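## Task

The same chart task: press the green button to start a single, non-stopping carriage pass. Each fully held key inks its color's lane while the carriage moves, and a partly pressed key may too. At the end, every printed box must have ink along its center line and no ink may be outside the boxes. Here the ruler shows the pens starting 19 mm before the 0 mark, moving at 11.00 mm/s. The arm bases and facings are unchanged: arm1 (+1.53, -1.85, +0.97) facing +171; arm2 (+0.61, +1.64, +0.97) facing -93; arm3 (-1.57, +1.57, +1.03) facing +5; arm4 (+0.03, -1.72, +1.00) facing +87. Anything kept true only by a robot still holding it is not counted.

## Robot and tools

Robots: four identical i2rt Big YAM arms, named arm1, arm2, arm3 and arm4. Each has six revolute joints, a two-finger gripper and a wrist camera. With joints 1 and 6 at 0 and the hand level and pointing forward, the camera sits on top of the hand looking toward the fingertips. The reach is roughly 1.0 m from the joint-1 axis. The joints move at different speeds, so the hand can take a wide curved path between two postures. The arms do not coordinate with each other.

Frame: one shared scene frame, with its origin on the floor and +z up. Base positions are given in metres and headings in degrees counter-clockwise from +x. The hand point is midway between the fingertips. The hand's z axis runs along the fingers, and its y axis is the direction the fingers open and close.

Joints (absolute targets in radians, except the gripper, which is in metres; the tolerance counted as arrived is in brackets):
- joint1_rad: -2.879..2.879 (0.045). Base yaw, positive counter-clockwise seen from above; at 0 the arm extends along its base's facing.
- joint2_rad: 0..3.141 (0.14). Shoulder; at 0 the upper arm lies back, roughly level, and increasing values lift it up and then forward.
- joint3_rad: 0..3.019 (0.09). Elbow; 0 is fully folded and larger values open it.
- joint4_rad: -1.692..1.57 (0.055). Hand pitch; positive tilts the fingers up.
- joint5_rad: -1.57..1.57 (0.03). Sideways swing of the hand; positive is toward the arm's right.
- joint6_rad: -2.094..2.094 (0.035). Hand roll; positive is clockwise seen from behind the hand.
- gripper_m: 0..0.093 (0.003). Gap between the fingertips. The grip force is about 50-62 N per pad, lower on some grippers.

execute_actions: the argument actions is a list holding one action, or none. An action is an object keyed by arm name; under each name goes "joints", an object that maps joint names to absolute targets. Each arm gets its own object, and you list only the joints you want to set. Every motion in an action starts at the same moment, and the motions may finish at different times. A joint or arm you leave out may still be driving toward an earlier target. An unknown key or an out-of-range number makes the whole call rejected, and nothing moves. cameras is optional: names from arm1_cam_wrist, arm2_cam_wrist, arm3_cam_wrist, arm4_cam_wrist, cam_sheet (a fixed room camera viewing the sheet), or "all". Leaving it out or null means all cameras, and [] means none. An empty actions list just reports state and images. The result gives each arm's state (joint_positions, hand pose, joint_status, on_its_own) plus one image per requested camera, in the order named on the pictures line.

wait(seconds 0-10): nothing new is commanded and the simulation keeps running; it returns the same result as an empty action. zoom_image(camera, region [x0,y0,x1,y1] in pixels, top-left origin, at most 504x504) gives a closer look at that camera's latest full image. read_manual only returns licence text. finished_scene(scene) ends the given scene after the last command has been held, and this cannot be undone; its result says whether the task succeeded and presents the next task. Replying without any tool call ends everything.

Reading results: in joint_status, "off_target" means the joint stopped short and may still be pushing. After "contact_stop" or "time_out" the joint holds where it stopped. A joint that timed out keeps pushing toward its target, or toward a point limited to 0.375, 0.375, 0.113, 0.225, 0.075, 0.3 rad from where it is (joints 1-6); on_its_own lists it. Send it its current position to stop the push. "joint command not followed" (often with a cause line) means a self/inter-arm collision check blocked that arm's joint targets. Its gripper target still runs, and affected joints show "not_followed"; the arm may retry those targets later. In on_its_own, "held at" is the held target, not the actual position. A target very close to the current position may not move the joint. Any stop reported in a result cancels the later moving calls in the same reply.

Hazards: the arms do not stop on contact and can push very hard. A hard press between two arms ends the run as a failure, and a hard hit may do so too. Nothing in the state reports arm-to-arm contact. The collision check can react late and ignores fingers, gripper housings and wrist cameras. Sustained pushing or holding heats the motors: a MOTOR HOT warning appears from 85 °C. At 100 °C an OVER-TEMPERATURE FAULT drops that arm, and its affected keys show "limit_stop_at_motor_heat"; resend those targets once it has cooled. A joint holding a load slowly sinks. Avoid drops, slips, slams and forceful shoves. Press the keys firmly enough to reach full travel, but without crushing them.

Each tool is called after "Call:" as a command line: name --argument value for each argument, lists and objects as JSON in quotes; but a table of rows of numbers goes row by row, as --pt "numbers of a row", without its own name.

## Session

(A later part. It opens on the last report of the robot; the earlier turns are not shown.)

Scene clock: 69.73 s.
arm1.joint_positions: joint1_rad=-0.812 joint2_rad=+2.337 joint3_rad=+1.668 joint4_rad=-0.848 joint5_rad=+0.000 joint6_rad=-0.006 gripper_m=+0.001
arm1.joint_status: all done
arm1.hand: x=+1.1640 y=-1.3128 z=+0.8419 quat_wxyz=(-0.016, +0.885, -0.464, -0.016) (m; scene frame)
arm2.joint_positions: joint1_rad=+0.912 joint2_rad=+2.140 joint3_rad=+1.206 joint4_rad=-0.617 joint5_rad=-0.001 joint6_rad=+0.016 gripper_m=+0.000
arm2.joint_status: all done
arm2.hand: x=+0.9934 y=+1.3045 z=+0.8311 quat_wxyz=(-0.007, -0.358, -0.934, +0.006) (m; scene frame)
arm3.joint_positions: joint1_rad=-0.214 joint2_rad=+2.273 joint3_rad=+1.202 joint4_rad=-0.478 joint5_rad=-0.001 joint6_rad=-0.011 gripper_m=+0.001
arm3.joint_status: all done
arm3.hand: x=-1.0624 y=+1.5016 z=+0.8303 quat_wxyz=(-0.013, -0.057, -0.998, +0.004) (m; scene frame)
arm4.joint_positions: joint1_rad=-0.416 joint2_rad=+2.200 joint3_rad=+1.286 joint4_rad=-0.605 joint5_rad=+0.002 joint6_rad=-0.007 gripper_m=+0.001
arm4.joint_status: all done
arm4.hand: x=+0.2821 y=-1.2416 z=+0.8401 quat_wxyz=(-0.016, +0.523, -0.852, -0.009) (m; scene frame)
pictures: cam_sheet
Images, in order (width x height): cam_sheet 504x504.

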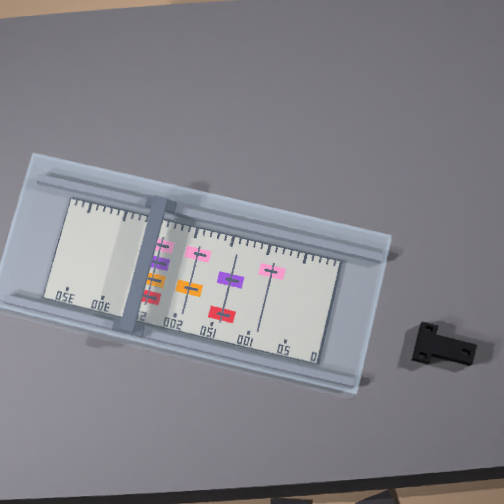

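Call:
execute_actions --actions '[]' --cameras '["cam_sheet"]'

Call:
zoom_image --camera "cam_sheet" --region '[110, 210, 300, 345]'

Scene clock: 70.60 s.
arm1.joint_positions: joint1_rad=-0.812 joint2_rad=+2.337 joint3_rad=+1.668 joint4_rad=-0.848 joint5_rad=+0.000 joint6_rad=-0.006 gripper_m=+0.001
arm1.joint_status: all done
arm1.hand: x=+1.1640 y=-1.3128 z=+0.8419 quat_wxyz=(-0.016, +0.885, -0.464, -0.016) (m; scene frame)
arm2.joint_positions: joint1_rad=+0.912 joint2_rad=+2.140 joint3_rad=+1.206 joint4_rad=-0.617 joint5_rad=-0.001 joint6_rad=+0.016 gripper_m=+0.000
arm2.joint_status: all done
arm2.hand: x=+0.9934 y=+1.3045 z=+0.8311 quat_wxyz=(-0.007, -0.358, -0.934, +0.006) (m; scene frame)
arm3.joint_positions: joint1_rad=-0.214 joint2_rad=+2.273 joint3_rad=+1.202 joint4_rad=-0.478 joint5_rad=-0.001 joint6_rad=-0.011 gripper_m=+0.001
arm3.joint_status: all done
arm3.hand: x=-1.0624 y=+1.5016 z=+0.8303 quat_wxyz=(-0.013, -0.057, -0.998, +0.004) (m; scene frame)
arm4.joint_positions: joint1_rad=-0.416 joint2_rad=+2.200 joint3_rad=+1.286 joint4_rad=-0.605 joint5_rad=+0.002 joint6_rad=-0.007 gripper_m=+0.001
arm4.joint_status: all done
arm4.hand: x=+0.2821 y=-1.2416 z=+0.8401 quat_wxyz=(-0.016, +0.523, -0.852, -0.009) (m; scene frame)
pictures: cam_sheet
Images, in order (width x height): cam_sheet 504x504.

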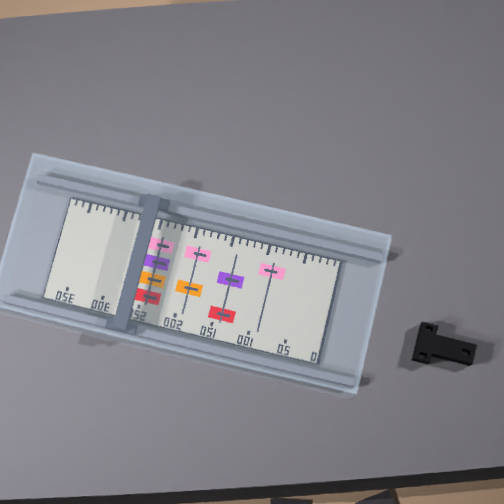

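Region (110, 210, 300, 345) of cam_sheet's 504x504 image, scaled by 2.653, with more detail than that image has; it fills the top 358 rows of this view, and the rest is white.

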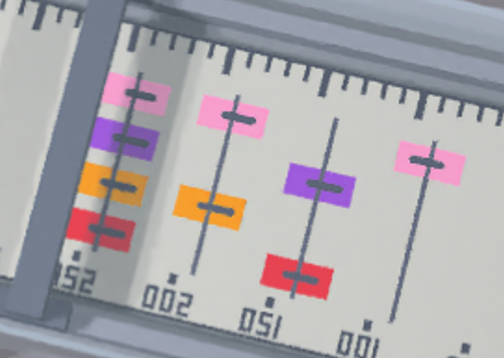

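Call:
wait --seconds 10

Scene clock: 81.57 s.
arm1.joint_positions: joint1_rad=-0.812 joint2_rad=+2.337 joint3_rad=+1.668 joint4_rad=-0.848 joint5_rad=+0.000 joint6_rad=-0.006 gripper_m=+0.001
arm1.joint_status: all done
arm1.hand: x=+1.1640 y=-1.3128 z=+0.8419 quat_wxyz=(-0.016, +0.885, -0.464, -0.016) (m; scene frame)
arm2.joint_positions: joint1_rad=+0.912 joint2_rad=+2.140 joint3_rad=+1.206 joint4_rad=-0.617 joint5_rad=-0.001 joint6_rad=+0.016 gripper_m=+0.000
arm2.joint_status: all done
arm2.hand: x=+0.9934 y=+1.3045 z=+0.8311 quat_wxyz=(-0.007, -0.358, -0.934, +0.006) (m; scene frame)
arm3.joint_positions: joint1_rad=-0.214 joint2_rad=+2.273 joint3_rad=+1.202 joint4_rad=-0.478 joint5_rad=-0.001 joint6_rad=-0.011 gripper_m=+0.001
arm3.joint_status: all done
arm3.hand: x=-1.0624 y=+1.5016 z=+0.8303 quat_wxyz=(-0.013, -0.057, -0.998, +0.004) (m; scene frame)
arm4.joint_positions: joint1_rad=-0.416 joint2_rad=+2.200 joint3_rad=+1.286 joint4_rad=-0.605 joint5_rad=+0.002 joint6_rad=-0.007 gripper_m=+0.001
arm4.joint_status: all done
arm4.hand: x=+0.2821 y=-1.2416 z=+0.8401 quat_wxyz=(-0.016, +0.523, -0.852, -0.009) (m; scene frame)
wait: 10.00 s; at rest from the start
pictures: arm1_cam_wrist, arm2_cam_wrist, arm3_cam_wrist, arm4_cam_wrist, cam_sheet
Images, in order (width x height): arm1_cam_wrist 504x504, arm2_cam_wrist 504x504, arm3_cam_wrist 504x504, arm4_cam_wrist 504x504, cam_sheet 504x504.

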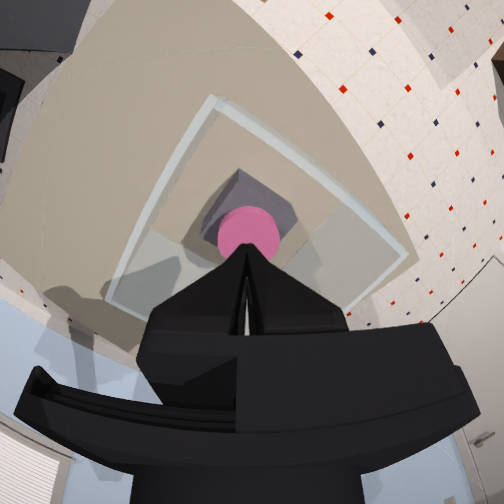

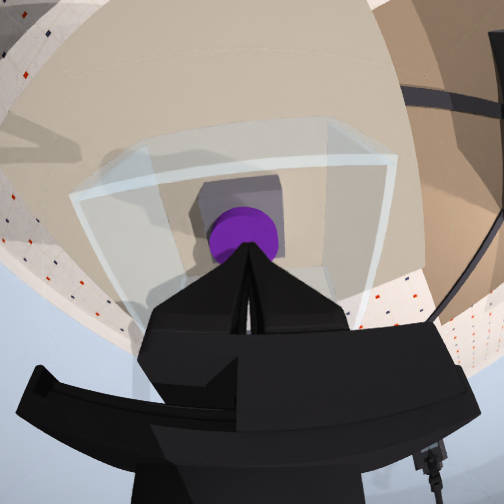

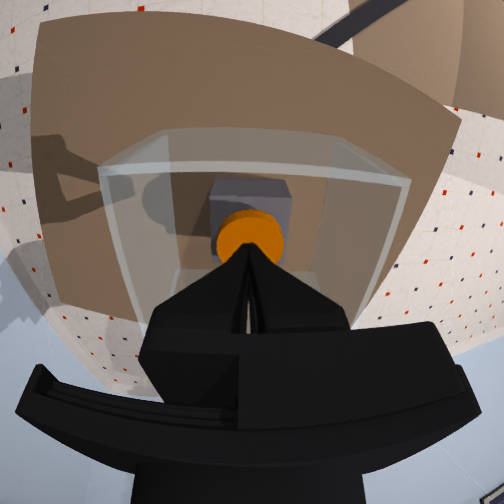

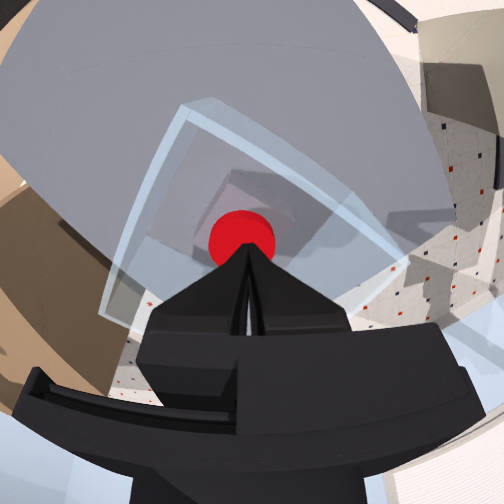

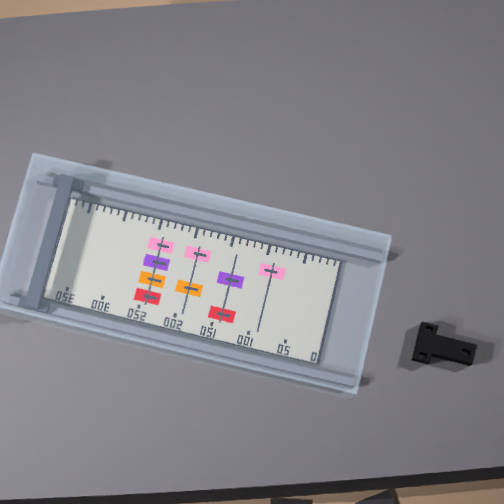

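The carriage has run past the end of the sheet. All nine boxes have ink across their middle lines, and there is none outside them.

Call:
finished_scene --scene 2

The scene is finished: the task was done.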